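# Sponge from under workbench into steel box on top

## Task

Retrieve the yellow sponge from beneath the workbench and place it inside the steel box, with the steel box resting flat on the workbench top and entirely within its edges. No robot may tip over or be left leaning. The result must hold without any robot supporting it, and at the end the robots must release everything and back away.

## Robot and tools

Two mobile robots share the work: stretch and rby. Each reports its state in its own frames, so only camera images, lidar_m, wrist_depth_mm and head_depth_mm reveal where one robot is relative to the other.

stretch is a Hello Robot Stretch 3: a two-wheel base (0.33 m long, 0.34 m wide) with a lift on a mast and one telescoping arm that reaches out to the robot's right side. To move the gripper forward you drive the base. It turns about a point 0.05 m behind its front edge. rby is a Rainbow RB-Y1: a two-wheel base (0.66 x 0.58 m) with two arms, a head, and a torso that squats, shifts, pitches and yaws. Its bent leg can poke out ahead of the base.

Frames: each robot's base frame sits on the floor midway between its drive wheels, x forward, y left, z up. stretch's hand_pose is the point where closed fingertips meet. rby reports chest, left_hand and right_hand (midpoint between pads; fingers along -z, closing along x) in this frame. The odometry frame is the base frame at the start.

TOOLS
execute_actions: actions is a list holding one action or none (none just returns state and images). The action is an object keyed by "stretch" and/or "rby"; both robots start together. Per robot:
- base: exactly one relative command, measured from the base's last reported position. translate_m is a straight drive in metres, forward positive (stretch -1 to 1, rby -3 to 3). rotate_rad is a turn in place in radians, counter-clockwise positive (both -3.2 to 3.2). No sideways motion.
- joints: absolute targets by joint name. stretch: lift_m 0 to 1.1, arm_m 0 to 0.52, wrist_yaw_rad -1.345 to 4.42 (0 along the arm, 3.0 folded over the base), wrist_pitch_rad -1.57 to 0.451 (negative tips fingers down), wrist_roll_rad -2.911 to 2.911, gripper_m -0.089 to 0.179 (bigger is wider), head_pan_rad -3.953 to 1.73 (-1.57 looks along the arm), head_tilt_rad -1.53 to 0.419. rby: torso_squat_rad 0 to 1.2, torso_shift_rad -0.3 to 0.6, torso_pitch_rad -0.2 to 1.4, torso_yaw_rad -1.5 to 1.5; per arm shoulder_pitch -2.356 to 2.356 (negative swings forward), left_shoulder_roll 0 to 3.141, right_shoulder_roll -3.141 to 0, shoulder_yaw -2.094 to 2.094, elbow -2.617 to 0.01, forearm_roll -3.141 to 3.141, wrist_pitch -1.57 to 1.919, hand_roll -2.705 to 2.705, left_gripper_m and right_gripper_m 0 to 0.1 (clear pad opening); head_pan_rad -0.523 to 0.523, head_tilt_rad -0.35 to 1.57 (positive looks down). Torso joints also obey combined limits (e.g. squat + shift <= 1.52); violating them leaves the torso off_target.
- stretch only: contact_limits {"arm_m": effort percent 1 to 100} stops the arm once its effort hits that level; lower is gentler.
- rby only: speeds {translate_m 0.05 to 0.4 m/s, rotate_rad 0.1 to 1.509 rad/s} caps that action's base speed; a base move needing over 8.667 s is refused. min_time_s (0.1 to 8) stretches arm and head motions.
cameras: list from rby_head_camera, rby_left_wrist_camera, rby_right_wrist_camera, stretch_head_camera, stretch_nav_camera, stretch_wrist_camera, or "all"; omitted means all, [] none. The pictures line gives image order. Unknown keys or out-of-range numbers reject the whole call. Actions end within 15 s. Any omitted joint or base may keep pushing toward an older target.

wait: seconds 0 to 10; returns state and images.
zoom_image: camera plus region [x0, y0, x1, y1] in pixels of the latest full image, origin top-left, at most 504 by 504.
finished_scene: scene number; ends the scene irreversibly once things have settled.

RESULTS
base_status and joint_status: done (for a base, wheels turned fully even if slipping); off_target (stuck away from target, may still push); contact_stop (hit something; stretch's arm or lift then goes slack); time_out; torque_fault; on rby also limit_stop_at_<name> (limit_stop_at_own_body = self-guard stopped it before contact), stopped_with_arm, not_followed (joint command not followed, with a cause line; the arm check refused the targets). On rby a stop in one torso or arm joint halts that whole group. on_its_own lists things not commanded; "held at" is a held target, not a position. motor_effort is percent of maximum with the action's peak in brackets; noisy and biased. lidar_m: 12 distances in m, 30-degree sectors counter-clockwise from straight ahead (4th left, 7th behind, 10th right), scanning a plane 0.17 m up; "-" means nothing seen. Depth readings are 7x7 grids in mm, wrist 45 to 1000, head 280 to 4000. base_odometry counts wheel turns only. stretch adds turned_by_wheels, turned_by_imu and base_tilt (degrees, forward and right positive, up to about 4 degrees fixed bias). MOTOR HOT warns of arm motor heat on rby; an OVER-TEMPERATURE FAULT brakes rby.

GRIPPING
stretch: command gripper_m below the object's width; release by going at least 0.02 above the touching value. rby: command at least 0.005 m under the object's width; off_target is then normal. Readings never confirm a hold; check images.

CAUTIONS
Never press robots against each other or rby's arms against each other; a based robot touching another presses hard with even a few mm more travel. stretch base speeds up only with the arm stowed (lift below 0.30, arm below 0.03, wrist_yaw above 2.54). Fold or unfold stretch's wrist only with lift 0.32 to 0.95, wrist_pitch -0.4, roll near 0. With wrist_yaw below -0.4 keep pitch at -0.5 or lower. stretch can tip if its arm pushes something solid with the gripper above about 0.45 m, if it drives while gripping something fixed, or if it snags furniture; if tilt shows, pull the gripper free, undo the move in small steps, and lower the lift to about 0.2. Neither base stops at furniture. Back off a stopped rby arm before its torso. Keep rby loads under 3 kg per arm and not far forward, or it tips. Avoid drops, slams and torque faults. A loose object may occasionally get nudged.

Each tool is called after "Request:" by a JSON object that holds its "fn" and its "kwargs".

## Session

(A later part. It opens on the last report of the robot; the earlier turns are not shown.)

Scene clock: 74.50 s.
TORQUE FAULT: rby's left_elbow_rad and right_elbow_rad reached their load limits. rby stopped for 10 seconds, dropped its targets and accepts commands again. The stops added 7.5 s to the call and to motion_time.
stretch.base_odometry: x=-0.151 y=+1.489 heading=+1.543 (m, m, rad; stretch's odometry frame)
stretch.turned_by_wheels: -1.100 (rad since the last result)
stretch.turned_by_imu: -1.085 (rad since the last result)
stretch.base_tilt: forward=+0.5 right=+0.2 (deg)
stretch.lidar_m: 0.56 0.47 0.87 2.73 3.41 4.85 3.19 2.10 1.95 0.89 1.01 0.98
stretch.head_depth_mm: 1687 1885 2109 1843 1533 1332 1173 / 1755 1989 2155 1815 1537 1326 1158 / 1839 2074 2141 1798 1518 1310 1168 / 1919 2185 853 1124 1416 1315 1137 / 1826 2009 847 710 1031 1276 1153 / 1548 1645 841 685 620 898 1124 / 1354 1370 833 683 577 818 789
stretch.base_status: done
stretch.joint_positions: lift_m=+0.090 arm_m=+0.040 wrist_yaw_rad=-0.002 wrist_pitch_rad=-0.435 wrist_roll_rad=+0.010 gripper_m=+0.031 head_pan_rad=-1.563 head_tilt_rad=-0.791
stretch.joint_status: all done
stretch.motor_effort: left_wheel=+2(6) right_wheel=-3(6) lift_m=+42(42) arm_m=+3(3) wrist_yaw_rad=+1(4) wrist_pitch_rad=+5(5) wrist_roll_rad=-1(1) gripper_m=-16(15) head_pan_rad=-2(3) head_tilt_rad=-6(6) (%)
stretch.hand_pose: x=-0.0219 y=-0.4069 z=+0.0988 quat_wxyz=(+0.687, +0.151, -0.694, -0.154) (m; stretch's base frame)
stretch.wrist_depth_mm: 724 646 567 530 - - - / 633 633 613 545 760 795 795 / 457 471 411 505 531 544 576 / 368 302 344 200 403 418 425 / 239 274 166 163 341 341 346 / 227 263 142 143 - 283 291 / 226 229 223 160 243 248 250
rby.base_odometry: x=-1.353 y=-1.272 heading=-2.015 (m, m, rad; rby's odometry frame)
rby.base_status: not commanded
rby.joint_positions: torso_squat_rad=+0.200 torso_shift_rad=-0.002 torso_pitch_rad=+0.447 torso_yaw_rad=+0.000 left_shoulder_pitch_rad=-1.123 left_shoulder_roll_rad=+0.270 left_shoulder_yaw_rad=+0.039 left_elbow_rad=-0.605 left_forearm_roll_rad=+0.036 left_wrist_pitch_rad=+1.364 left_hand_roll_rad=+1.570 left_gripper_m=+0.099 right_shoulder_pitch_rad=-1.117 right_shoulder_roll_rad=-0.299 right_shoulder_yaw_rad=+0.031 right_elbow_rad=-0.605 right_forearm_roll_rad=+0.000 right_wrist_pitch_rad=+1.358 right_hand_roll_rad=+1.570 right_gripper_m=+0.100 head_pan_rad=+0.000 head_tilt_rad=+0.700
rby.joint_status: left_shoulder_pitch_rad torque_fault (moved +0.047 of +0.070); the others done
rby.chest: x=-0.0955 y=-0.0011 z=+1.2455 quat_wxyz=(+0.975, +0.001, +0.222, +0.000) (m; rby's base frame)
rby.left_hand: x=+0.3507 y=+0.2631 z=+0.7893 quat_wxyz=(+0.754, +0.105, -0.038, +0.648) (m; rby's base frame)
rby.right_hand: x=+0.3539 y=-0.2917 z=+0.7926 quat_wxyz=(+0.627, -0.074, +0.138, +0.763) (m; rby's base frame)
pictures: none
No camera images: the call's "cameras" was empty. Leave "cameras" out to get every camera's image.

Request:
{"fn": "execute_actions", "kwargs": {"actions": [{"stretch":{"base":{"translate_m":-0.4}},"rby":{"joints":{"left_shoulder_pitch_rad":-1.16,"right_shoulder_pitch_rad":-1.16,"left_wrist_pitch_rad":1.39,"right_wrist_pitch_rad":1.39}}}], "cameras": []}}

Request:
{"fn": "execute_actions", "kwargs": {"actions": [{"rby":{"joints":{"left_gripper_m":0,"right_gripper_m":0}}}], "cameras": ["rby_head_camera","rby_left_wrist_camera","rby_right_wrist_camera","stretch_nav_camera"]}}

Scene clock: 79.90 s.
stretch.base_odometry: x=-0.162 y=+1.089 heading=+1.543 (m, m, rad; stretch's odometry frame)
stretch.turned_by_wheels: +0.000 (rad since the last result)
stretch.turned_by_imu: +0.000 (rad since the last result)
stretch.base_tilt: forward=+0.5 right=+0.3 (deg)
stretch.lidar_m: 0.85 0.87 2.86 2.75 2.66 4.47 2.94 1.92 1.77 1.82 0.88 1.34
stretch.head_depth_mm: 1552 1725 1936 1840 1528 1321 1161 / 1615 1809 2049 1823 1529 1318 1160 / 1689 1917 2089 1801 1525 1313 1162 / 1775 2010 2150 1806 1519 1314 1140 / 1847 2108 2175 1785 1511 1305 1150 / 1933 2191 2180 1761 1484 1300 1158 / 1841 2016 2030 1171 1407 1288 1142
stretch.base_status: done
stretch.joint_positions: lift_m=+0.090 arm_m=+0.040 wrist_yaw_rad=-0.002 wrist_pitch_rad=-0.435 wrist_roll_rad=+0.010 gripper_m=+0.031 head_pan_rad=-1.563 head_tilt_rad=-0.791
stretch.joint_status: not commanded
stretch.motor_effort: left_wheel=+2(3) right_wheel=-3(8) lift_m=+42(42) arm_m=+3(3) wrist_yaw_rad=+1(0) wrist_pitch_rad=+5(6) wrist_roll_rad=-1(1) gripper_m=-16(15) head_pan_rad=-2(3) head_tilt_rad=-6(6) (%)
stretch.hand_pose: x=-0.0219 y=-0.4069 z=+0.0988 quat_wxyz=(+0.687, +0.151, -0.694, -0.154) (m; stretch's base frame)
stretch.wrist_depth_mm: 515 - - - - - - / 521 653 672 715 751 787 807 / 466 476 497 502 533 546 563 / 370 372 363 201 405 416 433 / 303 312 166 163 341 335 348 / 261 266 142 143 - 282 293 / 228 229 223 159 241 246 248
rby.base_odometry: x=-1.353 y=-1.272 heading=-2.015 (m, m, rad; rby's odometry frame)
rby.base_status: not commanded
rby.joint_positions: torso_squat_rad=+0.200 torso_shift_rad=-0.001 torso_pitch_rad=+0.450 torso_yaw_rad=+0.000 left_shoulder_pitch_rad=-1.160 left_shoulder_roll_rad=+0.270 left_shoulder_yaw_rad=+0.039 left_elbow_rad=-0.603 left_forearm_roll_rad=+0.036 left_wrist_pitch_rad=+1.390 left_hand_roll_rad=+1.570 left_gripper_m=+0.099 right_shoulder_pitch_rad=-1.160 right_shoulder_roll_rad=-0.299 right_shoulder_yaw_rad=+0.031 right_elbow_rad=-0.603 right_forearm_roll_rad=+0.000 right_wrist_pitch_rad=+1.390 right_hand_roll_rad=+1.570 right_gripper_m=+0.100 head_pan_rad=+0.000 head_tilt_rad=+0.700
rby.joint_status: all done
rby.chest: x=-0.0941 y=-0.0011 z=+1.2452 quat_wxyz=(+0.975, +0.001, +0.223, +0.000) (m; rby's base frame)
rby.left_hand: x=+0.3632 y=+0.2564 z=+0.8023 quat_wxyz=(+0.756, +0.103, -0.040, +0.645) (m; rby's base frame)
rby.right_hand: x=+0.3681 y=-0.2846 z=+0.8083 quat_wxyz=(+0.626, -0.077, +0.136, +0.764) (m; rby's base frame)
pictures: none
No camera images: the call's "cameras" was empty. Leave "cameras" out to get every camera's image.

Scene clock: 81.40 s.
stretch.base_odometry: x=-0.162 y=+1.089 heading=+1.543 (m, m, rad; stretch's odometry frame)
stretch.turned_by_wheels: +0.000 (rad since the last result)
stretch.turned_by_imu: +0.000 (rad since the last result)
stretch.base_tilt: forward=+0.7 right=+0.2 (deg)
stretch.lidar_m: 0.85 0.88 2.85 2.74 2.65 4.49 2.93 1.92 1.78 1.83 0.89 1.34
stretch.head_depth_mm: 1545 1733 1950 1832 1526 1334 1167 / 1609 1828 2043 1798 1526 1318 1168 / 1692 1897 2107 1800 1522 1321 1148 / 1755 2014 2166 1791 1520 1316 1136 / 1866 2108 2175 1783 1503 1313 1146 / 1940 2222 2156 1782 1489 1301 1148 / 1857 2000 2016 1173 1410 1297 1140
stretch.base_status: not commanded
stretch.joint_positions: lift_m=+0.090 arm_m=+0.040 wrist_yaw_rad=-0.002 wrist_pitch_rad=-0.435 wrist_roll_rad=+0.010 gripper_m=+0.031 head_pan_rad=-1.563 head_tilt_rad=-0.791
stretch.joint_status: not commanded
stretch.motor_effort: left_wheel=+3(2) right_wheel=-2(2) lift_m=+42(42) arm_m=+3(3) wrist_yaw_rad=+2(1) wrist_pitch_rad=+5(6) wrist_roll_rad=-1(1) gripper_m=-15(15) head_pan_rad=-2(3) head_tilt_rad=-6(6) (%)
stretch.hand_pose: x=-0.0219 y=-0.4069 z=+0.0988 quat_wxyz=(+0.687, +0.151, -0.694, -0.154) (m; stretch's base frame)
stretch.wrist_depth_mm: 514 - - - - - - / 523 640 689 709 745 789 827 / 462 478 501 502 527 550 565 / 371 376 371 199 405 423 429 / 303 308 166 164 343 340 347 / 262 266 142 143 - 286 289 / 226 228 223 160 240 249 249
rby.base_odometry: x=-1.353 y=-1.272 heading=-2.015 (m, m, rad; rby's odometry frame)
rby.base_status: not commanded
rby.joint_positions: torso_squat_rad=+0.200 torso_shift_rad=-0.001 torso_pitch_rad=+0.451 torso_yaw_rad=+0.000 left_shoulder_pitch_rad=-1.162 left_shoulder_roll_rad=+0.257 left_shoulder_yaw_rad=+0.040 left_elbow_rad=-0.604 left_forearm_roll_rad=+0.041 left_wrist_pitch_rad=+1.389 left_hand_roll_rad=+1.570 left_gripper_m=+0.021 right_shoulder_pitch_rad=-1.161 right_shoulder_roll_rad=-0.285 right_shoulder_yaw_rad=+0.031 right_elbow_rad=-0.604 right_forearm_roll_rad=-0.005 right_wrist_pitch_rad=+1.389 right_hand_roll_rad=+1.570 right_gripper_m=+0.025 head_pan_rad=+0.000 head_tilt_rad=+0.700
rby.joint_status: left_gripper_m off_target (ended at +0.021, target +0.000); right_gripper_m off_target (ended at +0.025, target +0.000)
rby.chest: x=-0.0935 y=-0.0012 z=+1.2450 quat_wxyz=(+0.975, +0.001, +0.224, +0.000) (m; rby's base frame)
rby.left_hand: x=+0.3625 y=+0.2463 z=+0.8002 quat_wxyz=(+0.759, +0.098, -0.034, +0.643) (m; rby's base frame)
rby.right_hand: x=+0.3672 y=-0.2743 z=+0.8053 quat_wxyz=(+0.624, -0.071, +0.131, +0.767) (m; rby's base frame)
pictures: rby_head_camera, rby_left_wrist_camera, rby_right_wrist_camera, stretch_nav_camera (sideways: a quarter turn counterclockwise sets it upright)
Images, in order (width x height): rby_head_camera 896x504, rby_left_wrist_camera 644x364, rby_right_wrist_camera 644x364, stretch_nav_camera 672x504.

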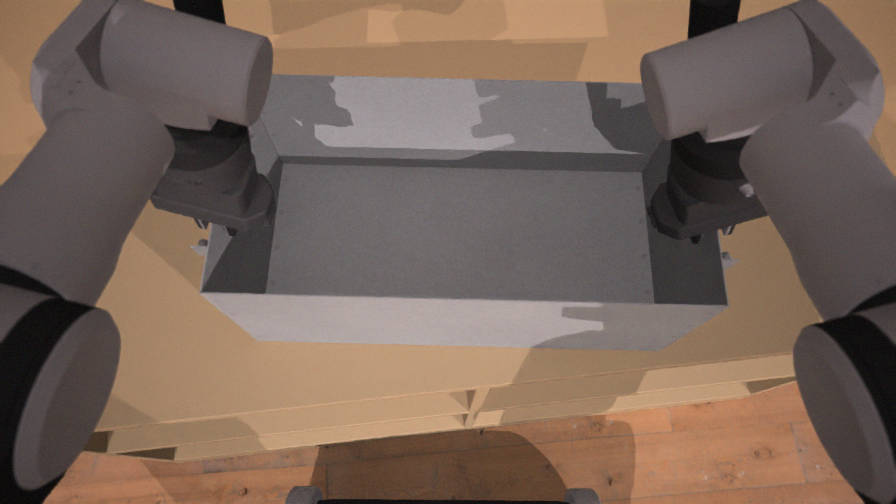

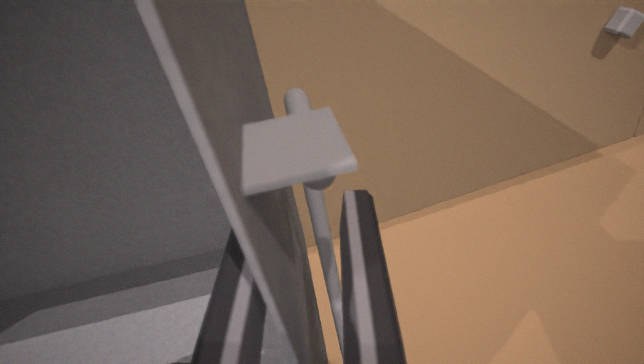

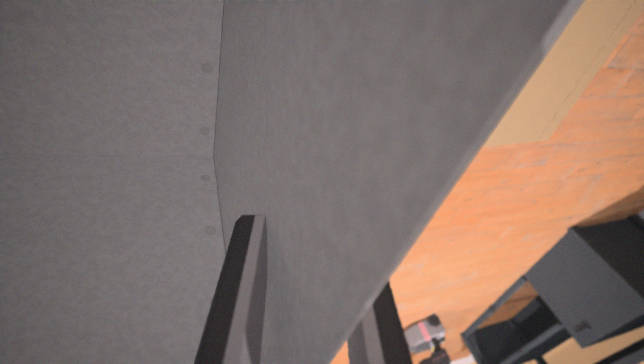

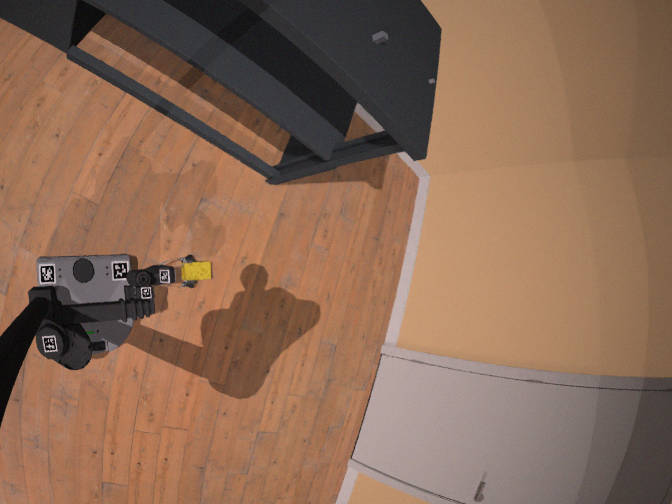

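Request:
{"fn": "execute_actions", "kwargs": {"actions": [{"stretch":{"joints":{"lift_m":0.9,"wrist_pitch_rad":-0.3}},"rby":{"joints":{"torso_pitch_rad":0.25,"torso_squat_rad":0.0,"left_wrist_pitch_rad":1.59,"right_wrist_pitch_rad":1.59},"min_time_s":2}}], "cameras": ["rby_head_camera","stretch_nav_camera"]}}

Scene clock: 90.13 s.
MOTOR HOT: a motor of the right arm reached 65 °C. Now the hottest motor of the right arm, joint 5 (forearm roll), reports 65 °C. The temperature limit of the motors' drives, at which the controller stops that arm, is 80 °C. To cool a motor, set the load down, stop pushing, or move to a pose that needs little force.
stretch.base_odometry: x=-0.162 y=+1.089 heading=+1.543 (m, m, rad; stretch's odometry frame)
stretch.turned_by_wheels: +0.000 (rad since the last result)
stretch.turned_by_imu: +0.001 (rad since the last result)
stretch.base_tilt: forward=+0.6 right=+0.3 (deg)
stretch.lidar_m: 0.85 0.88 2.85 2.75 2.65 4.48 2.95 1.92 1.78 1.82 0.89 1.34
stretch.head_depth_mm: 1552 1730 1954 1945 - - 1159 / 1604 1804 2039 1921 - - 1171 / 1694 1909 2099 - - 1244 1160 / 1749 2003 2145 - 1469 1288 1150 / 1859 2115 2171 1785 1507 1312 1151 / 1940 2225 2169 1784 1502 1299 1146 / 1837 2009 2009 1180 1421 1290 1135
stretch.base_status: not commanded
stretch.joint_positions: lift_m=+0.900 arm_m=+0.040 wrist_yaw_rad=-0.002 wrist_pitch_rad=-0.322 wrist_roll_rad=+0.010 gripper_m=+0.031 head_pan_rad=-1.563 head_tilt_rad=-0.791
stretch.joint_status: all done
stretch.motor_effort: left_wheel=+2(2) right_wheel=-2(3) lift_m=+53(55) arm_m=+3(3) wrist_yaw_rad=+2(2) wrist_pitch_rad=+7(10) wrist_roll_rad=-1(1) gripper_m=-16(15) head_pan_rad=-3(3) head_tilt_rad=-6(6) (%)
stretch.hand_pose: x=-0.0219 y=-0.4201 z=+0.9344 quat_wxyz=(+0.695, +0.112, -0.701, -0.115) (m; stretch's base frame)
stretch.wrist_depth_mm: - - - - - - - / - - - - - - - / - - - - - - - / 541 - - 199 - - - / - - 166 164 - - - / 786 741 142 144 - - - / 691 - - 159 - - -
rby.base_odometry: x=-1.353 y=-1.272 heading=-2.015 (m, m, rad; rby's odometry frame)
rby.base_status: not commanded
rby.joint_positions: torso_squat_rad=+0.000 torso_shift_rad=+0.000 torso_pitch_rad=+0.252 torso_yaw_rad=+0.000 left_shoulder_pitch_rad=-1.161 left_shoulder_roll_rad=+0.257 left_shoulder_yaw_rad=+0.040 left_elbow_rad=-0.604 left_forearm_roll_rad=+0.041 left_wrist_pitch_rad=+1.589 left_hand_roll_rad=+1.570 left_gripper_m=+0.030 right_shoulder_pitch_rad=-1.161 right_shoulder_roll_rad=-0.285 right_shoulder_yaw_rad=+0.030 right_elbow_rad=-0.604 right_forearm_roll_rad=-0.005 right_wrist_pitch_rad=+1.589 right_hand_roll_rad=+1.570 right_gripper_m=+0.047 head_pan_rad=+0.000 head_tilt_rad=+0.700
rby.joint_status: all done
rby.chest: x=-0.1510 y=-0.0012 z=+1.2802 quat_wxyz=(+0.992, +0.001, +0.126, +0.000) (m; rby's base frame)
rby.left_hand: x=+0.3377 y=+0.2524 z=+0.9339 quat_wxyz=(+0.745, +0.108, -0.043, +0.657) (m; rby's base frame)
rby.right_hand: x=+0.3418 y=-0.2815 z=+0.9407 quat_wxyz=(+0.646, -0.083, +0.144, +0.746) (m; rby's base frame)
pictures: rby_head_camera, stretch_nav_camera (sideways: a quarter turn counterclockwise sets it upright)
Images, in order (width x height): rby_head_camera 896x504, stretch_nav_camera 672x504.

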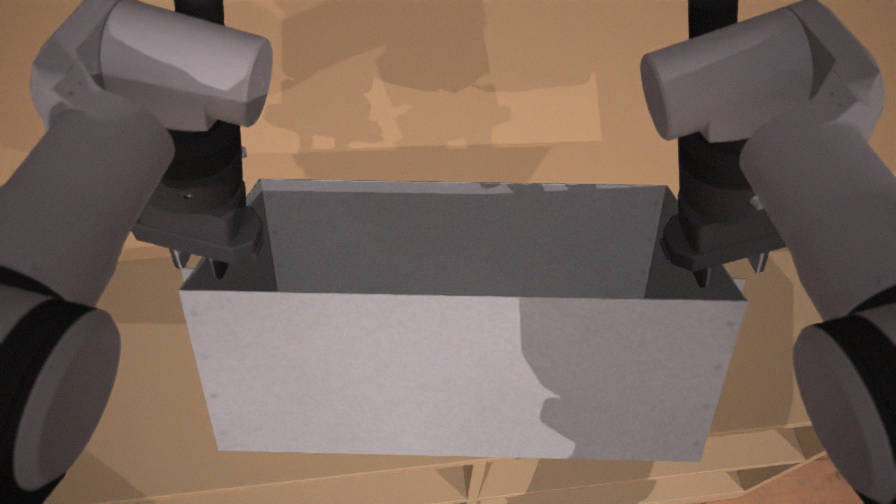

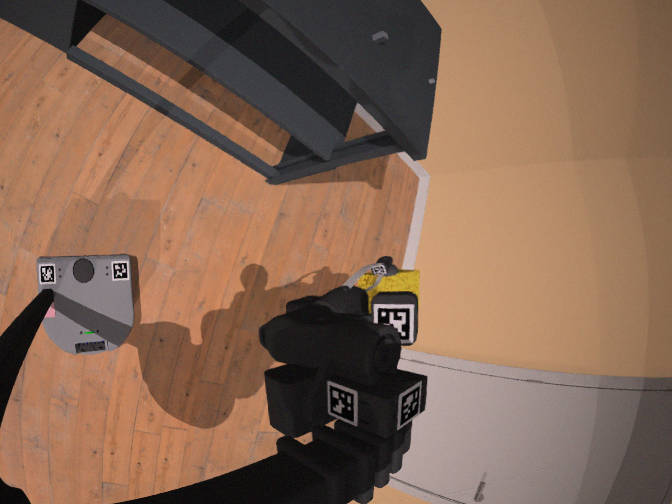

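Request:
{"fn": "execute_actions", "kwargs": {"actions": [{"rby":{"joints":{"torso_pitch_rad":0.45,"torso_squat_rad":0.2,"left_wrist_pitch_rad":1.39,"right_wrist_pitch_rad":1.39},"min_time_s":2}}], "cameras": []}}

Request:
{"fn": "execute_actions", "kwargs": {"actions": [{"rby":{"joints":{"left_gripper_m":0.1,"right_gripper_m":0.1}},"stretch":{"base":{"rotate_rad":1.6}}}], "cameras": ["rby_head_camera","rby_left_wrist_camera","rby_right_wrist_camera"]}}

Scene clock: 93.07 s.
MOTOR HOT: still on. Now the hottest motor of the right arm, joint 5 (forearm roll), reports 73 °C; a drive's own limit is 80 °C.
stretch.base_odometry: x=-0.162 y=+1.089 heading=+1.543 (m, m, rad; stretch's odometry frame)
stretch.turned_by_wheels: +0.000 (rad since the last result)
stretch.turned_by_imu: +0.000 (rad since the last result)
stretch.base_tilt: forward=+0.7 right=+0.3 (deg)
stretch.lidar_m: 0.85 0.88 2.85 2.75 2.65 4.49 2.94 1.92 1.77 1.83 0.89 1.34
stretch.head_depth_mm: 1551 1731 1934 1945 - - 1164 / 1616 1804 1991 1906 - - 1163 / 1697 1903 2083 - - 1250 1160 / 1782 1988 2156 - 1480 1284 1150 / 1850 2120 2190 1758 1508 1306 1156 / 1945 2215 2178 1772 1492 1303 1141 / 1832 2038 2022 1174 1399 1290 1144
stretch.base_status: not commanded
stretch.joint_positions: lift_m=+0.900 arm_m=+0.040 wrist_yaw_rad=-0.002 wrist_pitch_rad=-0.322 wrist_roll_rad=+0.010 gripper_m=+0.031 head_pan_rad=-1.563 head_tilt_rad=-0.791
stretch.joint_status: not commanded
stretch.motor_effort: left_wheel=+2(2) right_wheel=-3(3) lift_m=+53(52) arm_m=+3(3) wrist_yaw_rad=+2(2) wrist_pitch_rad=+8(8) wrist_roll_rad=-1(1) gripper_m=-16(16) head_pan_rad=-3(3) head_tilt_rad=-6(6) (%)
stretch.hand_pose: x=-0.0219 y=-0.4201 z=+0.9344 quat_wxyz=(+0.695, +0.112, -0.701, -0.115) (m; stretch's base frame)
stretch.wrist_depth_mm: - - - - - - - / - - - - - - - / - - - - - - - / 540 - - 199 - - - / - - 167 164 - - - / 804 724 142 143 - - - / 674 - - 161 - - -
rby.base_odometry: x=-1.353 y=-1.272 heading=-2.015 (m, m, rad; rby's odometry frame)
rby.base_status: not commanded
rby.joint_positions: torso_squat_rad=+0.200 torso_shift_rad=-0.002 torso_pitch_rad=+0.447 torso_yaw_rad=+0.000 left_shoulder_pitch_rad=-1.166 left_shoulder_roll_rad=+0.257 left_shoulder_yaw_rad=+0.040 left_elbow_rad=-0.606 left_forearm_roll_rad=+0.041 left_wrist_pitch_rad=+1.391 left_hand_roll_rad=+1.570 left_gripper_m=+0.018 right_shoulder_pitch_rad=-1.166 right_shoulder_roll_rad=-0.285 right_shoulder_yaw_rad=+0.030 right_elbow_rad=-0.606 right_forearm_roll_rad=-0.005 right_wrist_pitch_rad=+1.390 right_hand_roll_rad=+1.570 right_gripper_m=+0.023 head_pan_rad=+0.000 head_tilt_rad=+0.700
rby.joint_status: all done
rby.on_its_own: left_gripper_m moved -0.012 toward your old target +0.000; right_gripper_m moved -0.024 toward your old target +0.000
rby.chest: x=-0.0956 y=-0.0011 z=+1.2455 quat_wxyz=(+0.975, +0.001, +0.222, +0.000) (m; rby's base frame)
rby.left_hand: x=+0.3639 y=+0.2456 z=+0.8041 quat_wxyz=(+0.759, +0.095, -0.037, +0.643) (m; rby's base frame)
rby.right_hand: x=+0.3692 y=-0.2729 z=+0.8098 quat_wxyz=(+0.624, -0.074, +0.128, +0.767) (m; rby's base frame)
pictures: none
No camera images: the call's "cameras" was empty. Leave "cameras" out to get every camera's image.

Scene clock: 96.53 s.
MOTOR HOT: still on. Now the hottest motor of the right arm, joint 5 (forearm roll), reports 70 °C; a drive's own limit is 80 °C.
stretch.base_odometry: x=-0.162 y=+1.089 heading=-3.141 (m, m, rad; stretch's odometry frame)
stretch.turned_by_wheels: +1.600 (rad since the last result)
stretch.turned_by_imu: +1.581 (rad since the last result)
stretch.base_tilt: forward=+0.6 right=+0.2 (deg)
stretch.lidar_m: 2.73 2.52 4.49 2.89 1.92 1.77 1.83 0.88 1.34 0.85 0.88 2.85
stretch.head_depth_mm: 1199 1137 873 749 - - 1160 / 1252 1123 863 770 - - 1161 / 1313 1112 860 - - 1243 1151 / 1349 1103 856 - 1471 1295 1153 / 1385 1091 897 1159 1431 1304 1148 / 1436 1083 927 1189 1437 1296 1147 / 1487 1067 1108 1301 1483 1286 1149
stretch.base_status: done
stretch.joint_positions: lift_m=+0.900 arm_m=+0.040 wrist_yaw_rad=-0.002 wrist_pitch_rad=-0.322 wrist_roll_rad=+0.010 gripper_m=+0.031 head_pan_rad=-1.563 head_tilt_rad=-0.791
stretch.joint_status: not commanded
stretch.motor_effort: left_wheel=-2(6) right_wheel=+2(6) lift_m=+53(53) arm_m=+3(3) wrist_yaw_rad=+2(1) wrist_pitch_rad=+8(8) wrist_roll_rad=-1(1) gripper_m=-16(16) head_pan_rad=-2(3) head_tilt_rad=-6(6) (%)
stretch.hand_pose: x=-0.0219 y=-0.4201 z=+0.9344 quat_wxyz=(+0.695, +0.112, -0.701, -0.115) (m; stretch's base frame)
stretch.wrist_depth_mm: - - - - - 899 870 / - - - - - 992 872 / 692 704 754 810 823 854 872 / 875 590 527 199 580 599 622 / 888 772 166 162 467 455 477 / - 858 142 144 - 398 375 / - 927 765 160 750 737 698
rby.base_odometry: x=-1.353 y=-1.272 heading=-2.015 (m, m, rad; rby's odometry frame)
rby.base_status: not commanded
rby.joint_positions: torso_squat_rad=+0.200 torso_shift_rad=-0.001 torso_pitch_rad=+0.450 torso_yaw_rad=+0.000 left_shoulder_pitch_rad=-1.161 left_shoulder_roll_rad=+0.270 left_shoulder_yaw_rad=+0.040 left_elbow_rad=-0.603 left_forearm_roll_rad=+0.036 left_wrist_pitch_rad=+1.390 left_hand_roll_rad=+1.570 left_gripper_m=+0.099 right_shoulder_pitch_rad=-1.160 right_shoulder_roll_rad=-0.299 right_shoulder_yaw_rad=+0.031 right_elbow_rad=-0.603 right_forearm_roll_rad=+0.000 right_wrist_pitch_rad=+1.390 right_hand_roll_rad=+1.570 right_gripper_m=+0.100 head_pan_rad=+0.000 head_tilt_rad=+0.700
rby.joint_status: all done
rby.chest: x=-0.0942 y=-0.0011 z=+1.2452 quat_wxyz=(+0.975, +0.001, +0.223, +0.000) (m; rby's base frame)
rby.left_hand: x=+0.3631 y=+0.2561 z=+0.8023 quat_wxyz=(+0.756, +0.102, -0.040, +0.646) (m; rby's base frame)
rby.right_hand: x=+0.3681 y=-0.2844 z=+0.8084 quat_wxyz=(+0.627, -0.077, +0.136, +0.764) (m; rby's base frame)
pictures: rby_head_camera, rby_left_wrist_camera, rby_right_wrist_camera
Images, in order (width x height): rby_head_camera 896x504, rby_left_wrist_camera 644x364, rby_right_wrist_camera 644x364.

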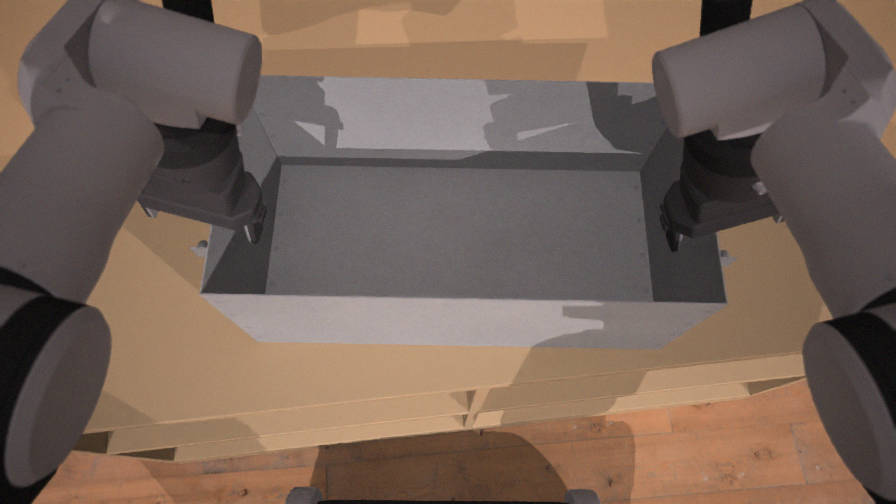

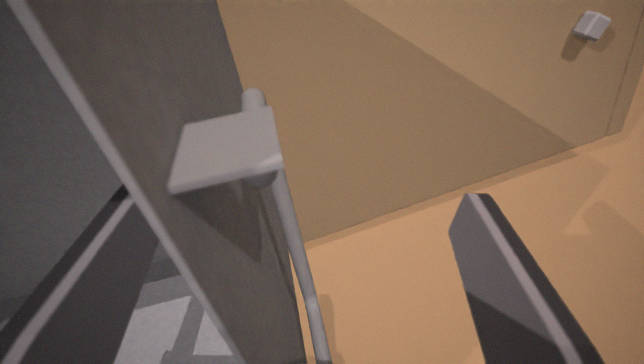

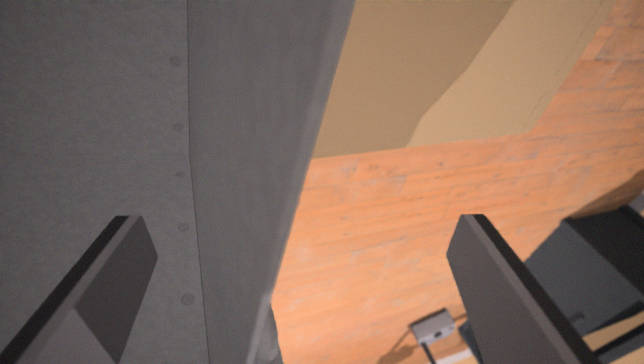

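Request:
{"fn": "execute_actions", "kwargs": {"actions": [{"rby":{"joints":{"left_shoulder_pitch_rad":-1.35,"right_shoulder_pitch_rad":-1.35,"left_wrist_pitch_rad":1.55,"right_wrist_pitch_rad":1.55}}}], "cameras": []}}

Request:
{"fn": "execute_actions", "kwargs": {"actions": [{"rby":{"base":{"translate_m":0.04},"joints":{"left_forearm_roll_rad":0.3,"right_forearm_roll_rad":-0.37,"left_shoulder_roll_rad":0.36,"right_shoulder_roll_rad":-0.42}}}], "cameras": ["rby_head_camera","rby_left_wrist_camera","rby_right_wrist_camera"]}}

Scene clock: 98.73 s.
MOTOR HOT: still on. Now the hottest motor of the right arm, joint 5 (forearm roll), reports 67 °C; a drive's own limit is 80 °C.
stretch.base_odometry: x=-0.162 y=+1.089 heading=-3.141 (m, m, rad; stretch's odometry frame)
stretch.turned_by_wheels: +0.000 (rad since the last result)
stretch.turned_by_imu: +0.000 (rad since the last result)
stretch.base_tilt: forward=+0.7 right=+0.3 (deg)
stretch.lidar_m: 2.74 2.52 4.45 2.90 1.91 1.77 1.83 0.88 1.34 0.85 0.88 2.85
stretch.head_depth_mm: 1199 1135 873 751 - - 1165 / 1255 1116 864 767 - - 1162 / 1311 1112 856 - - 1246 1158 / 1339 1096 852 - 1476 1288 1149 / 1397 1092 900 1158 1424 1303 1154 / 1425 1087 926 1187 1439 1302 1145 / 1494 1062 1108 1306 1484 1292 1141
stretch.base_status: not commanded
stretch.joint_positions: lift_m=+0.900 arm_m=+0.040 wrist_yaw_rad=-0.002 wrist_pitch_rad=-0.322 wrist_roll_rad=+0.010 gripper_m=+0.031 head_pan_rad=-1.563 head_tilt_rad=-0.791
stretch.joint_status: not commanded
stretch.motor_effort: left_wheel=-2(2) right_wheel=+2(2) lift_m=+52(52) arm_m=+3(3) wrist_yaw_rad=+0(1) wrist_pitch_rad=+8(8) wrist_roll_rad=-1(1) gripper_m=-15(16) head_pan_rad=-2(2) head_tilt_rad=-6(6) (%)
stretch.hand_pose: x=-0.0219 y=-0.4201 z=+0.9344 quat_wxyz=(+0.695, +0.112, -0.701, -0.115) (m; stretch's base frame)
stretch.wrist_depth_mm: - - - - - 955 856 / - - - - - 977 883 / 686 726 740 778 812 860 898 / 893 578 530 201 572 594 605 / 874 762 167 164 468 450 462 / - 867 142 143 - 398 379 / - 911 767 160 722 751 713
rby.base_odometry: x=-1.353 y=-1.272 heading=-2.015 (m, m, rad; rby's odometry frame)
rby.base_status: not commanded
rby.joint_positions: torso_squat_rad=+0.200 torso_shift_rad=-0.001 torso_pitch_rad=+0.450 torso_yaw_rad=+0.000 left_shoulder_pitch_rad=-1.350 left_shoulder_roll_rad=+0.270 left_shoulder_yaw_rad=+0.040 left_elbow_rad=-0.603 left_forearm_roll_rad=+0.036 left_wrist_pitch_rad=+1.550 left_hand_roll_rad=+1.570 left_gripper_m=+0.099 right_shoulder_pitch_rad=-1.350 right_shoulder_roll_rad=-0.299 right_shoulder_yaw_rad=+0.031 right_elbow_rad=-0.603 right_forearm_roll_rad=+0.000 right_wrist_pitch_rad=+1.550 right_hand_roll_rad=+1.570 right_gripper_m=+0.100 head_pan_rad=+0.000 head_tilt_rad=+0.700
rby.joint_status: all done
rby.chest: x=-0.0941 y=-0.0011 z=+1.2452 quat_wxyz=(+0.975, +0.001, +0.223, +0.000) (m; rby's base frame)
rby.left_hand: x=+0.4127 y=+0.2223 z=+0.8851 quat_wxyz=(+0.764, +0.094, -0.050, +0.636) (m; rby's base frame)
rby.right_hand: x=+0.4182 y=-0.2518 z=+0.8917 quat_wxyz=(+0.624, -0.090, +0.128, +0.766) (m; rby's base frame)
pictures: none
No camera images: the call's "cameras" was empty. Leave "cameras" out to get every camera's image.

Scene clock: 100.00 s.
MOTOR HOT: still on. Now the hottest motor of the right arm, joint 5 (forearm roll), reports 66 °C; a drive's own limit is 80 °C.
stretch.base_odometry: x=-0.162 y=+1.089 heading=-3.141 (m, m, rad; stretch's odometry frame)
stretch.turned_by_wheels: +0.000 (rad since the last result)
stretch.turned_by_imu: +0.000 (rad since the last result)
stretch.base_tilt: forward=+0.6 right=+0.2 (deg)
stretch.lidar_m: 2.76 2.54 4.47 2.89 1.92 1.78 1.83 0.88 1.34 0.85 0.89 2.85
stretch.head_depth_mm: 1205 1136 873 750 - - 1151 / 1251 1120 862 771 - - 1165 / 1312 1111 857 - - 1245 1154 / 1344 1098 855 - 1472 1297 1152 / 1389 1089 902 1159 1442 1303 1150 / 1425 1085 927 1190 1428 1302 1151 / 1502 1070 1107 1298 1481 1295 1140
stretch.base_status: not commanded
stretch.joint_positions: lift_m=+0.900 arm_m=+0.040 wrist_yaw_rad=-0.002 wrist_pitch_rad=-0.322 wrist_roll_rad=+0.010 gripper_m=+0.031 head_pan_rad=-1.563 head_tilt_rad=-0.791
stretch.joint_status: not commanded
stretch.motor_effort: left_wheel=-2(2) right_wheel=+2(2) lift_m=+53(52) arm_m=+3(3) wrist_yaw_rad=+2(1) wrist_pitch_rad=+8(8) wrist_roll_rad=-1(1) gripper_m=-16(16) head_pan_rad=-2(3) head_tilt_rad=-6(6) (%)
stretch.hand_pose: x=-0.0219 y=-0.4201 z=+0.9344 quat_wxyz=(+0.695, +0.112, -0.701, -0.115) (m; stretch's base frame)
stretch.wrist_depth_mm: - - - - - 899 848 / - - - - - 963 890 / 694 717 766 797 830 836 897 / 865 588 524 198 573 589 614 / 871 745 166 163 465 456 464 / - 859 142 144 - 394 375 / - 953 743 160 731 742 716
rby.base_odometry: x=-1.370 y=-1.308 heading=-2.015 (m, m, rad; rby's odometry frame)
rby.base_status: done
rby.joint_positions: torso_squat_rad=+0.200 torso_shift_rad=-0.001 torso_pitch_rad=+0.450 torso_yaw_rad=+0.000 left_shoulder_pitch_rad=-1.350 left_shoulder_roll_rad=+0.360 left_shoulder_yaw_rad=+0.040 left_elbow_rad=-0.603 left_forearm_roll_rad=+0.300 left_wrist_pitch_rad=+1.550 left_hand_roll_rad=+1.570 left_gripper_m=+0.099 right_shoulder_pitch_rad=-1.350 right_shoulder_roll_rad=-0.420 right_shoulder_yaw_rad=+0.031 right_elbow_rad=-0.603 right_forearm_roll_rad=-0.370 right_wrist_pitch_rad=+1.550 right_hand_roll_rad=+1.570 right_gripper_m=+0.100 head_pan_rad=+0.000 head_tilt_rad=+0.700
rby.joint_status: all done
rby.chest: x=-0.0940 y=-0.0012 z=+1.2452 quat_wxyz=(+0.975, +0.001, +0.223, +0.000) (m; rby's base frame)
rby.left_hand: x=+0.4170 y=+0.2167 z=+0.8935 quat_wxyz=(+0.741, +0.019, +0.022, +0.671) (m; rby's base frame)
rby.right_hand: x=+0.4202 y=-0.2415 z=+0.8992 quat_wxyz=(+0.675, +0.014, +0.024, +0.738) (m; rby's base frame)
pictures: rby_head_camera, rby_left_wrist_camera, rby_right_wrist_camera
Images, in order (width x height): rby_head_camera 896x504, rby_left_wrist_camera 644x364, rby_right_wrist_camera 644x364.

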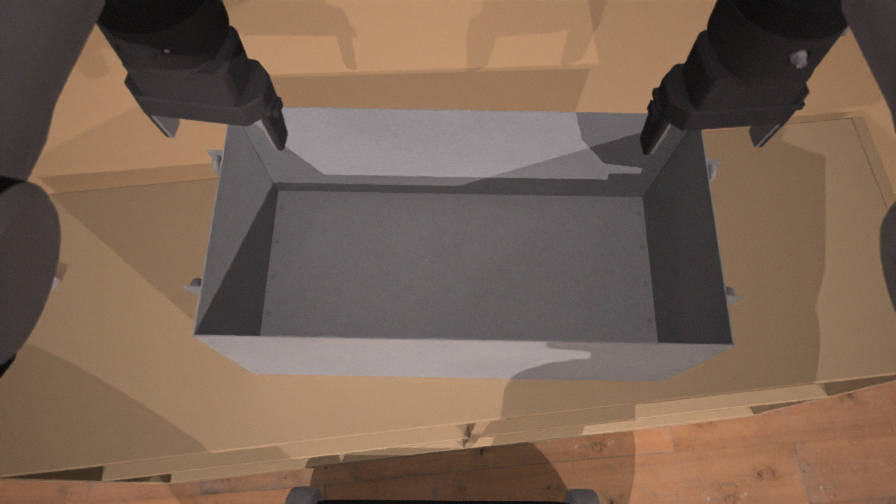

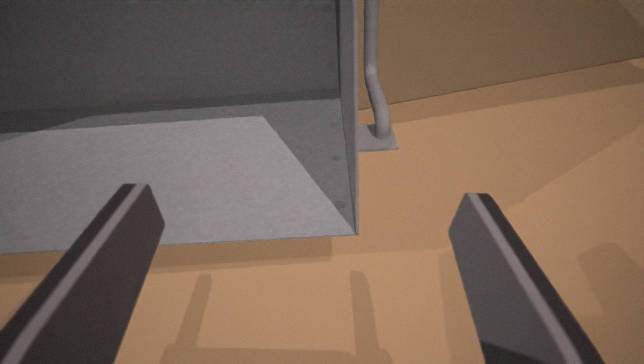

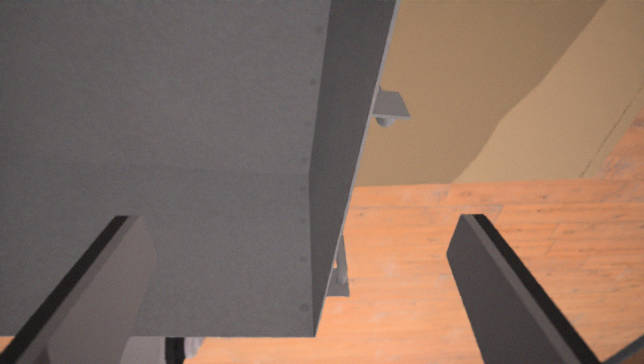

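Request:
{"fn": "execute_actions", "kwargs": {"actions": [{"rby":{"joints":{"left_shoulder_pitch_rad":-1.17,"right_shoulder_pitch_rad":-1.17,"left_wrist_pitch_rad":1.4,"right_wrist_pitch_rad":1.4,"left_hand_roll_rad":1.67,"right_hand_roll_rad":1.48},"min_time_s":2}}], "cameras": ["rby_head_camera","rby_left_wrist_camera","rby_right_wrist_camera"]}}

Scene clock: 102.83 s.
MOTOR HOT: still on. Now the hottest motor of the right arm, joint 5 (forearm roll), reports 63 °C; a drive's own limit is 80 °C.
stretch.base_odometry: x=-0.162 y=+1.089 heading=-3.141 (m, m, rad; stretch's odometry frame)
stretch.turned_by_wheels: +0.000 (rad since the last result)
stretch.turned_by_imu: +0.000 (rad since the last result)
stretch.base_tilt: forward=+0.7 right=+0.3 (deg)
stretch.lidar_m: 2.76 2.55 4.47 2.89 1.92 1.78 1.83 0.88 1.34 0.85 0.88 2.86
stretch.head_depth_mm: 1197 1134 873 751 - - 1164 / 1260 1124 868 774 - - 1162 / 1312 1111 858 - - 1244 1154 / 1345 1096 852 - 1471 1287 1161 / 1384 1086 900 1160 1424 1300 1146 / 1436 1077 927 1183 1428 1300 1153 / 1497 1062 1101 1308 1500 1293 1142
stretch.base_status: not commanded
stretch.joint_positions: lift_m=+0.900 arm_m=+0.040 wrist_yaw_rad=-0.002 wrist_pitch_rad=-0.322 wrist_roll_rad=+0.010 gripper_m=+0.031 head_pan_rad=-1.563 head_tilt_rad=-0.791
stretch.joint_status: not commanded
stretch.motor_effort: left_wheel=-2(2) right_wheel=+2(2) lift_m=+53(53) arm_m=+4(3) wrist_yaw_rad=+1(1) wrist_pitch_rad=+8(8) wrist_roll_rad=-1(1) gripper_m=-15(15) head_pan_rad=-3(2) head_tilt_rad=-6(6) (%)
stretch.hand_pose: x=-0.0219 y=-0.4201 z=+0.9344 quat_wxyz=(+0.695, +0.112, -0.701, -0.115) (m; stretch's base frame)
stretch.wrist_depth_mm: - - - - - 917 862 / - - - - - 954 870 / 704 727 758 778 821 859 909 / 874 580 534 200 569 589 606 / 868 776 166 163 464 459 461 / - 839 142 143 - 393 377 / - 891 758 160 732 752 687
rby.base_odometry: x=-1.370 y=-1.308 heading=-2.015 (m, m, rad; rby's odometry frame)
rby.base_status: not commanded
rby.joint_positions: torso_squat_rad=+0.200 torso_shift_rad=-0.001 torso_pitch_rad=+0.450 torso_yaw_rad=+0.000 left_shoulder_pitch_rad=-1.170 left_shoulder_roll_rad=+0.360 left_shoulder_yaw_rad=+0.040 left_elbow_rad=-0.603 left_forearm_roll_rad=+0.300 left_wrist_pitch_rad=+1.400 left_hand_roll_rad=+1.670 left_gripper_m=+0.099 right_shoulder_pitch_rad=-1.170 right_shoulder_roll_rad=-0.420 right_shoulder_yaw_rad=+0.031 right_elbow_rad=-0.603 right_forearm_roll_rad=-0.370 right_wrist_pitch_rad=+1.400 right_hand_roll_rad=+1.480 right_gripper_m=+0.100 head_pan_rad=+0.000 head_tilt_rad=+0.700
rby.joint_status: all done
rby.chest: x=-0.0940 y=-0.0012 z=+1.2452 quat_wxyz=(+0.975, +0.001, +0.223, +0.000) (m; rby's base frame)
rby.left_hand: x=+0.3721 y=+0.2521 z=+0.8148 quat_wxyz=(+0.686, +0.032, +0.023, +0.727) (m; rby's base frame)
rby.right_hand: x=+0.3752 y=-0.2768 z=+0.8205 quat_wxyz=(+0.725, +0.014, +0.037, +0.687) (m; rby's base frame)
pictures: rby_head_camera, rby_left_wrist_camera, rby_right_wrist_camera
Images, in order (width x height): rby_head_camera 896x504, rby_left_wrist_camera 644x364, rby_right_wrist_camera 644x364.

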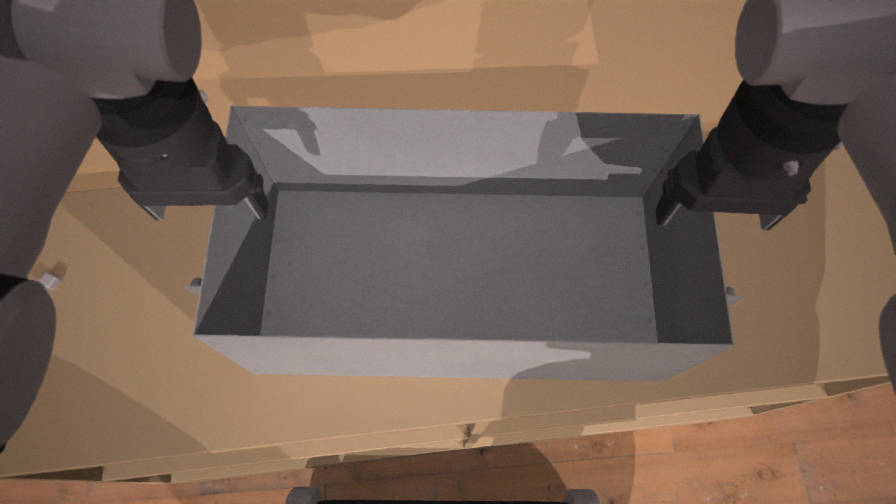

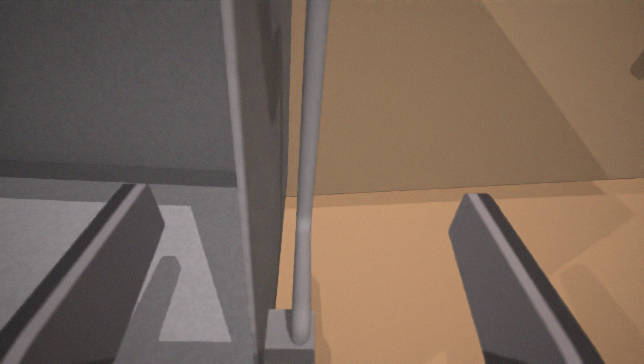

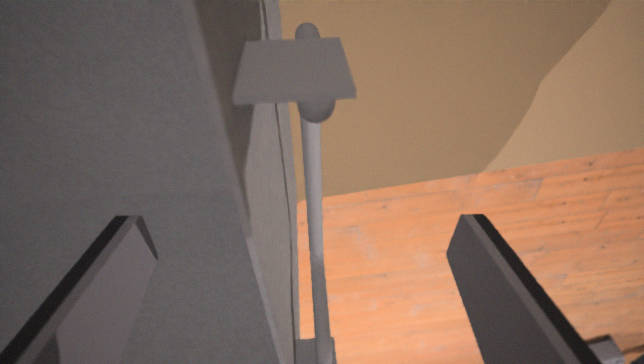

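Request:
{"fn": "execute_actions", "kwargs": {"actions": [{"rby":{"joints":{"left_shoulder_pitch_rad":-1.15,"right_shoulder_pitch_rad":-1.16,"left_wrist_pitch_rad":1.38,"right_wrist_pitch_rad":1.39,"left_hand_roll_rad":1.61,"right_hand_roll_rad":1.53}}}], "cameras": []}}

Request:
{"fn": "execute_actions", "kwargs": {"actions": [{"rby":{"joints":{"left_gripper_m":0,"right_gripper_m":0}}}], "cameras": []}}

Request:
{"fn": "execute_actions", "kwargs": {"actions": [{"rby":{"joints":{"torso_pitch_rad":0.2,"torso_squat_rad":0.0,"left_wrist_pitch_rad":1.63,"right_wrist_pitch_rad":1.64},"min_time_s":1.5}}], "cameras": ["rby_head_camera","rby_left_wrist_camera","rby_right_wrist_camera","stretch_nav_camera"]}}

Scene clock: 104.33 s.
MOTOR HOT: cleared. Now the hottest motor of the right arm, joint 5 (forearm roll), reports 62 °C.
stretch.base_odometry: x=-0.162 y=+1.089 heading=-3.141 (m, m, rad; stretch's odometry frame)
stretch.turned_by_wheels: +0.000 (rad since the last result)
stretch.turned_by_imu: +0.000 (rad since the last result)
stretch.base_tilt: forward=+0.6 right=+0.4 (deg)
stretch.lidar_m: 2.76 2.55 4.48 2.88 1.91 1.78 1.82 0.88 1.34 0.85 0.88 2.85
stretch.head_depth_mm: 1206 1136 871 749 - - 1162 / 1251 1129 862 770 - - 1171 / 1304 1105 861 - - 1248 1159 / 1351 1096 856 - 1480 1285 1157 / 1396 1090 900 1160 1421 1311 1152 / 1433 1078 924 1190 1434 1297 1148 / 1488 1068 1106 1298 1486 1294 1143
stretch.base_status: not commanded
stretch.joint_positions: lift_m=+0.900 arm_m=+0.040 wrist_yaw_rad=-0.002 wrist_pitch_rad=-0.322 wrist_roll_rad=+0.010 gripper_m=+0.031 head_pan_rad=-1.563 head_tilt_rad=-0.791
stretch.joint_status: not commanded
stretch.motor_effort: left_wheel=-2(2) right_wheel=+2(2) lift_m=+52(53) arm_m=+3(3) wrist_yaw_rad=+0(2) wrist_pitch_rad=+8(8) wrist_roll_rad=-1(1) gripper_m=-16(15) head_pan_rad=-2(3) head_tilt_rad=-6(6) (%)
stretch.hand_pose: x=-0.0219 y=-0.4201 z=+0.9344 quat_wxyz=(+0.695, +0.112, -0.701, -0.115) (m; stretch's base frame)
stretch.wrist_depth_mm: - - - - - 919 861 / - - - - - 965 912 / 694 729 767 795 826 859 878 / 886 587 525 201 568 598 623 / 915 774 166 163 465 450 465 / - 862 142 144 - 398 375 / - 896 755 160 731 743 720
rby.base_odometry: x=-1.370 y=-1.308 heading=-2.015 (m, m, rad; rby's odometry frame)
rby.base_status: not commanded
rby.joint_positions: torso_squat_rad=+0.200 torso_shift_rad=-0.001 torso_pitch_rad=+0.450 torso_yaw_rad=+0.000 left_shoulder_pitch_rad=-1.150 left_shoulder_roll_rad=+0.360 left_shoulder_yaw_rad=+0.040 left_elbow_rad=-0.603 left_forearm_roll_rad=+0.300 left_wrist_pitch_rad=+1.380 left_hand_roll_rad=+1.610 left_gripper_m=+0.099 right_shoulder_pitch_rad=-1.160 right_shoulder_roll_rad=-0.420 right_shoulder_yaw_rad=+0.031 right_elbow_rad=-0.603 right_forearm_roll_rad=-0.370 right_wrist_pitch_rad=+1.390 right_hand_roll_rad=+1.530 right_gripper_m=+0.100 head_pan_rad=+0.000 head_tilt_rad=+0.700
rby.joint_status: all done
rby.chest: x=-0.0940 y=-0.0011 z=+1.2452 quat_wxyz=(+0.975, +0.001, +0.223, +0.000) (m; rby's base frame)
rby.left_hand: x=+0.3669 y=+0.2561 z=+0.8064 quat_wxyz=(+0.705, +0.031, +0.023, +0.708) (m; rby's base frame)
rby.right_hand: x=+0.3725 y=-0.2789 z=+0.8163 quat_wxyz=(+0.709, +0.015, +0.037, +0.704) (m; rby's base frame)
pictures: none
No camera images: the call's "cameras" was empty. Leave "cameras" out to get every camera's image.

Scene clock: 105.80 s.
stretch.base_odometry: x=-0.162 y=+1.089 heading=-3.141 (m, m, rad; stretch's odometry frame)
stretch.turned_by_wheels: +0.000 (rad since the last result)
stretch.turned_by_imu: +0.000 (rad since the last result)
stretch.base_tilt: forward=+0.6 right=+0.2 (deg)
stretch.lidar_m: 2.77 2.55 4.47 2.89 1.92 1.77 1.83 0.88 1.34 0.85 0.88 2.85
stretch.head_depth_mm: 1204 1133 864 751 - - 1157 / 1255 1114 862 770 - - 1164 / 1316 1112 863 - - 1250 1158 / 1340 1098 852 - 1463 1287 1157 / 1379 1093 896 1164 1427 1298 1151 / 1433 1076 926 1184 1431 1293 1150 / 1488 1072 1111 1299 1483 1299 1140
stretch.base_status: not commanded
stretch.joint_positions: lift_m=+0.900 arm_m=+0.040 wrist_yaw_rad=-0.002 wrist_pitch_rad=-0.322 wrist_roll_rad=+0.010 gripper_m=+0.031 head_pan_rad=-1.563 head_tilt_rad=-0.791
stretch.joint_status: not commanded
stretch.motor_effort: left_wheel=-2(2) right_wheel=+2(2) lift_m=+53(53) arm_m=+3(3) wrist_yaw_rad=+2(1) wrist_pitch_rad=+8(8) wrist_roll_rad=-1(1) gripper_m=-15(16) head_pan_rad=-3(2) head_tilt_rad=-6(6) (%)
stretch.hand_pose: x=-0.0219 y=-0.4201 z=+0.9344 quat_wxyz=(+0.695, +0.112, -0.701, -0.115) (m; stretch's base frame)
stretch.wrist_depth_mm: - - - - - 905 852 / - - - - - 964 904 / 687 714 739 789 831 828 921 / 867 586 535 199 570 599 609 / 868 763 166 163 463 449 465 / - 835 142 144 - 397 377 / - 913 760 160 723 729 709
rby.base_odometry: x=-1.370 y=-1.308 heading=-2.015 (m, m, rad; rby's odometry frame)
rby.base_status: not commanded
rby.joint_positions: torso_squat_rad=+0.200 torso_shift_rad=-0.001 torso_pitch_rad=+0.450 torso_yaw_rad=+0.000 left_shoulder_pitch_rad=-1.153 left_shoulder_roll_rad=+0.348 left_shoulder_yaw_rad=+0.040 left_elbow_rad=-0.605 left_forearm_roll_rad=+0.304 left_wrist_pitch_rad=+1.380 left_hand_roll_rad=+1.610 left_gripper_m=+0.005 right_shoulder_pitch_rad=-1.163 right_shoulder_roll_rad=-0.408 right_shoulder_yaw_rad=+0.031 right_elbow_rad=-0.605 right_forearm_roll_rad=-0.374 right_wrist_pitch_rad=+1.390 right_hand_roll_rad=+1.530 right_gripper_m=+0.004 head_pan_rad=+0.000 head_tilt_rad=+0.700
rby.joint_status: left_gripper_m off_target (ended at +0.005, target +0.000); the others done
rby.chest: x=-0.0941 y=-0.0012 z=+1.2452 quat_wxyz=(+0.975, +0.001, +0.223, +0.000) (m; rby's base frame)
rby.left_hand: x=+0.3670 y=+0.2463 z=+0.8059 quat_wxyz=(+0.708, +0.026, +0.027, +0.705) (m; rby's base frame)
rby.right_hand: x=+0.3729 y=-0.2697 z=+0.8158 quat_wxyz=(+0.706, +0.019, +0.032, +0.707) (m; rby's base frame)
pictures: none
No camera images: the call's "cameras" was empty. Leave "cameras" out to get every camera's image.

Scene clock: 107.60 s.
MOTOR HOT: a motor of the right arm reached 65 °C. Now the hottest motor of the right arm, joint 5 (forearm roll), reports 66 °C. The temperature limit of the motors' drives, at which the controller stops that arm, is 80 °C. To cool a motor, set the load down, stop pushing, or move to a pose that needs little force.
stretch.base_odometry: x=-0.162 y=+1.089 heading=-3.141 (m, m, rad; stretch's odometry frame)
stretch.turned_by_wheels: +0.000 (rad since the last result)
stretch.turned_by_imu: +0.000 (rad since the last result)
stretch.base_tilt: forward=+0.4 right=+0.3 (deg)
stretch.lidar_m: 2.77 2.55 4.48 2.89 1.91 1.78 1.83 0.88 1.34 0.85 0.88 2.85
stretch.head_depth_mm: 1204 1133 872 748 - - 1164 / 1245 1123 861 767 - - 1165 / 1308 1109 858 - - 1247 1162 / 1352 1101 855 - 1476 1289 1164 / 1390 1085 898 1168 1416 1293 1152 / 1445 1083 926 1187 1438 1303 1143 / 1492 1072 1103 1298 1496 1299 1135
stretch.base_status: not commanded
stretch.joint_positions: lift_m=+0.900 arm_m=+0.040 wrist_yaw_rad=-0.002 wrist_pitch_rad=-0.322 wrist_roll_rad=+0.010 gripper_m=+0.031 head_pan_rad=-1.563 head_tilt_rad=-0.791
stretch.joint_status: not commanded
stretch.motor_effort: left_wheel=-2(2) right_wheel=+2(2) lift_m=+52(52) arm_m=+3(3) wrist_yaw_rad=+2(1) wrist_pitch_rad=+8(8) wrist_roll_rad=-1(1) gripper_m=-15(15) head_pan_rad=-2(2) head_tilt_rad=-7(6) (%)
stretch.hand_pose: x=-0.0219 y=-0.4201 z=+0.9344 quat_wxyz=(+0.695, +0.112, -0.701, -0.115) (m; stretch's base frame)
stretch.wrist_depth_mm: - - - - - 945 851 / - - - - - 967 884 / 682 720 743 802 810 864 884 / 848 591 526 201 577 578 618 / 867 754 166 163 468 452 467 / - 867 142 143 - 401 374 / - 935 752 161 720 730 696
rby.base_odometry: x=-1.370 y=-1.308 heading=-2.015 (m, m, rad; rby's odometry frame)
rby.base_status: not commanded
rby.joint_positions: torso_squat_rad=+0.000 torso_shift_rad=+0.000 torso_pitch_rad=+0.202 torso_yaw_rad=+0.000 left_shoulder_pitch_rad=-1.151 left_shoulder_roll_rad=+0.346 left_shoulder_yaw_rad=+0.040 left_elbow_rad=-0.604 left_forearm_roll_rad=+0.305 left_wrist_pitch_rad=+1.629 left_hand_roll_rad=+1.610 left_gripper_m=+0.006 right_shoulder_pitch_rad=-1.161 right_shoulder_roll_rad=-0.405 right_shoulder_yaw_rad=+0.031 right_elbow_rad=-0.604 right_forearm_roll_rad=-0.375 right_wrist_pitch_rad=+1.640 right_hand_roll_rad=+1.530 right_gripper_m=+0.009 head_pan_rad=+0.000 head_tilt_rad=+0.700
rby.joint_status: all done
rby.chest: x=-0.1661 y=-0.0012 z=+1.2836 quat_wxyz=(+0.995, +0.001, +0.101, +0.000) (m; rby's base frame)
rby.left_hand: x=+0.3304 y=+0.2483 z=+0.9672 quat_wxyz=(+0.708, +0.031, +0.026, +0.705) (m; rby's base frame)
rby.right_hand: x=+0.3335 y=-0.2703 z=+0.9775 quat_wxyz=(+0.707, +0.018, +0.036, +0.706) (m; rby's base frame)
pictures: rby_head_camera, rby_left_wrist_camera, rby_right_wrist_camera, stretch_nav_camera (sideways: a quarter turn counterclockwise sets it upright)
Images, in order (width x height): rby_head_camera 896x504, rby_left_wrist_camera 644x364, rby_right_wrist_camera 644x364, stretch_nav_camera 672x504.

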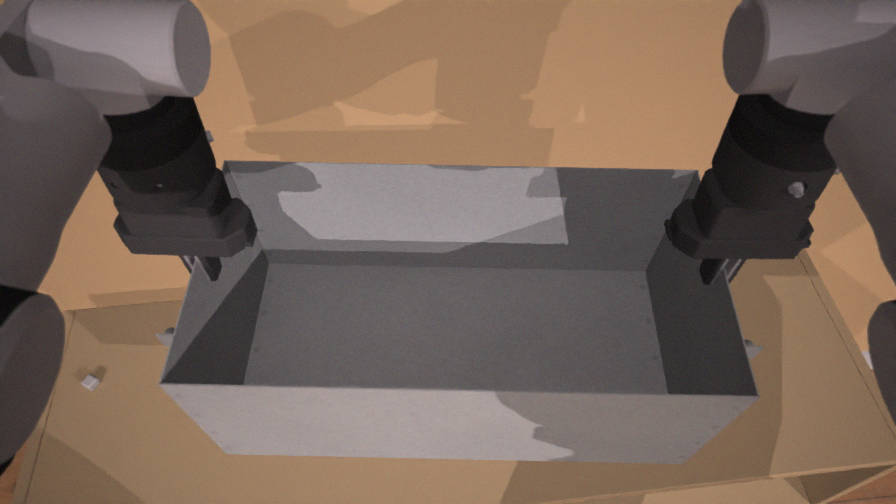

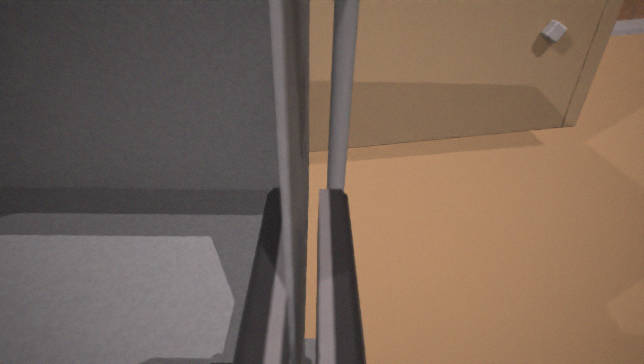

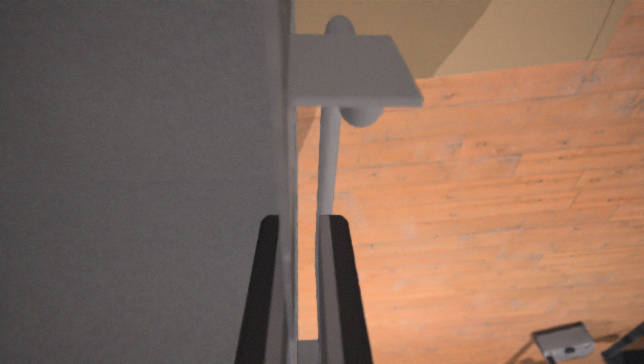

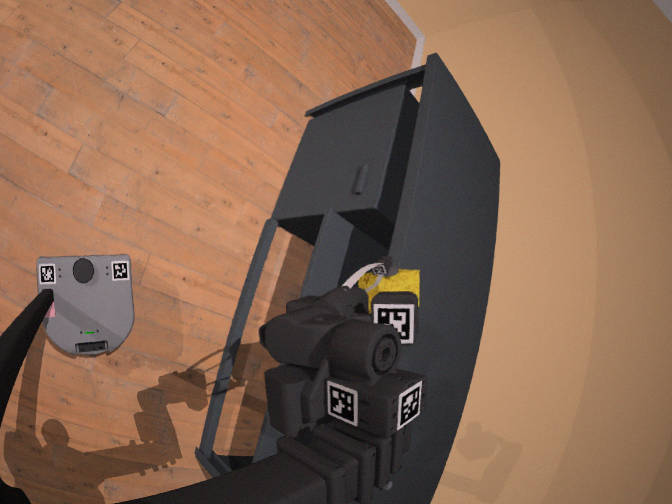

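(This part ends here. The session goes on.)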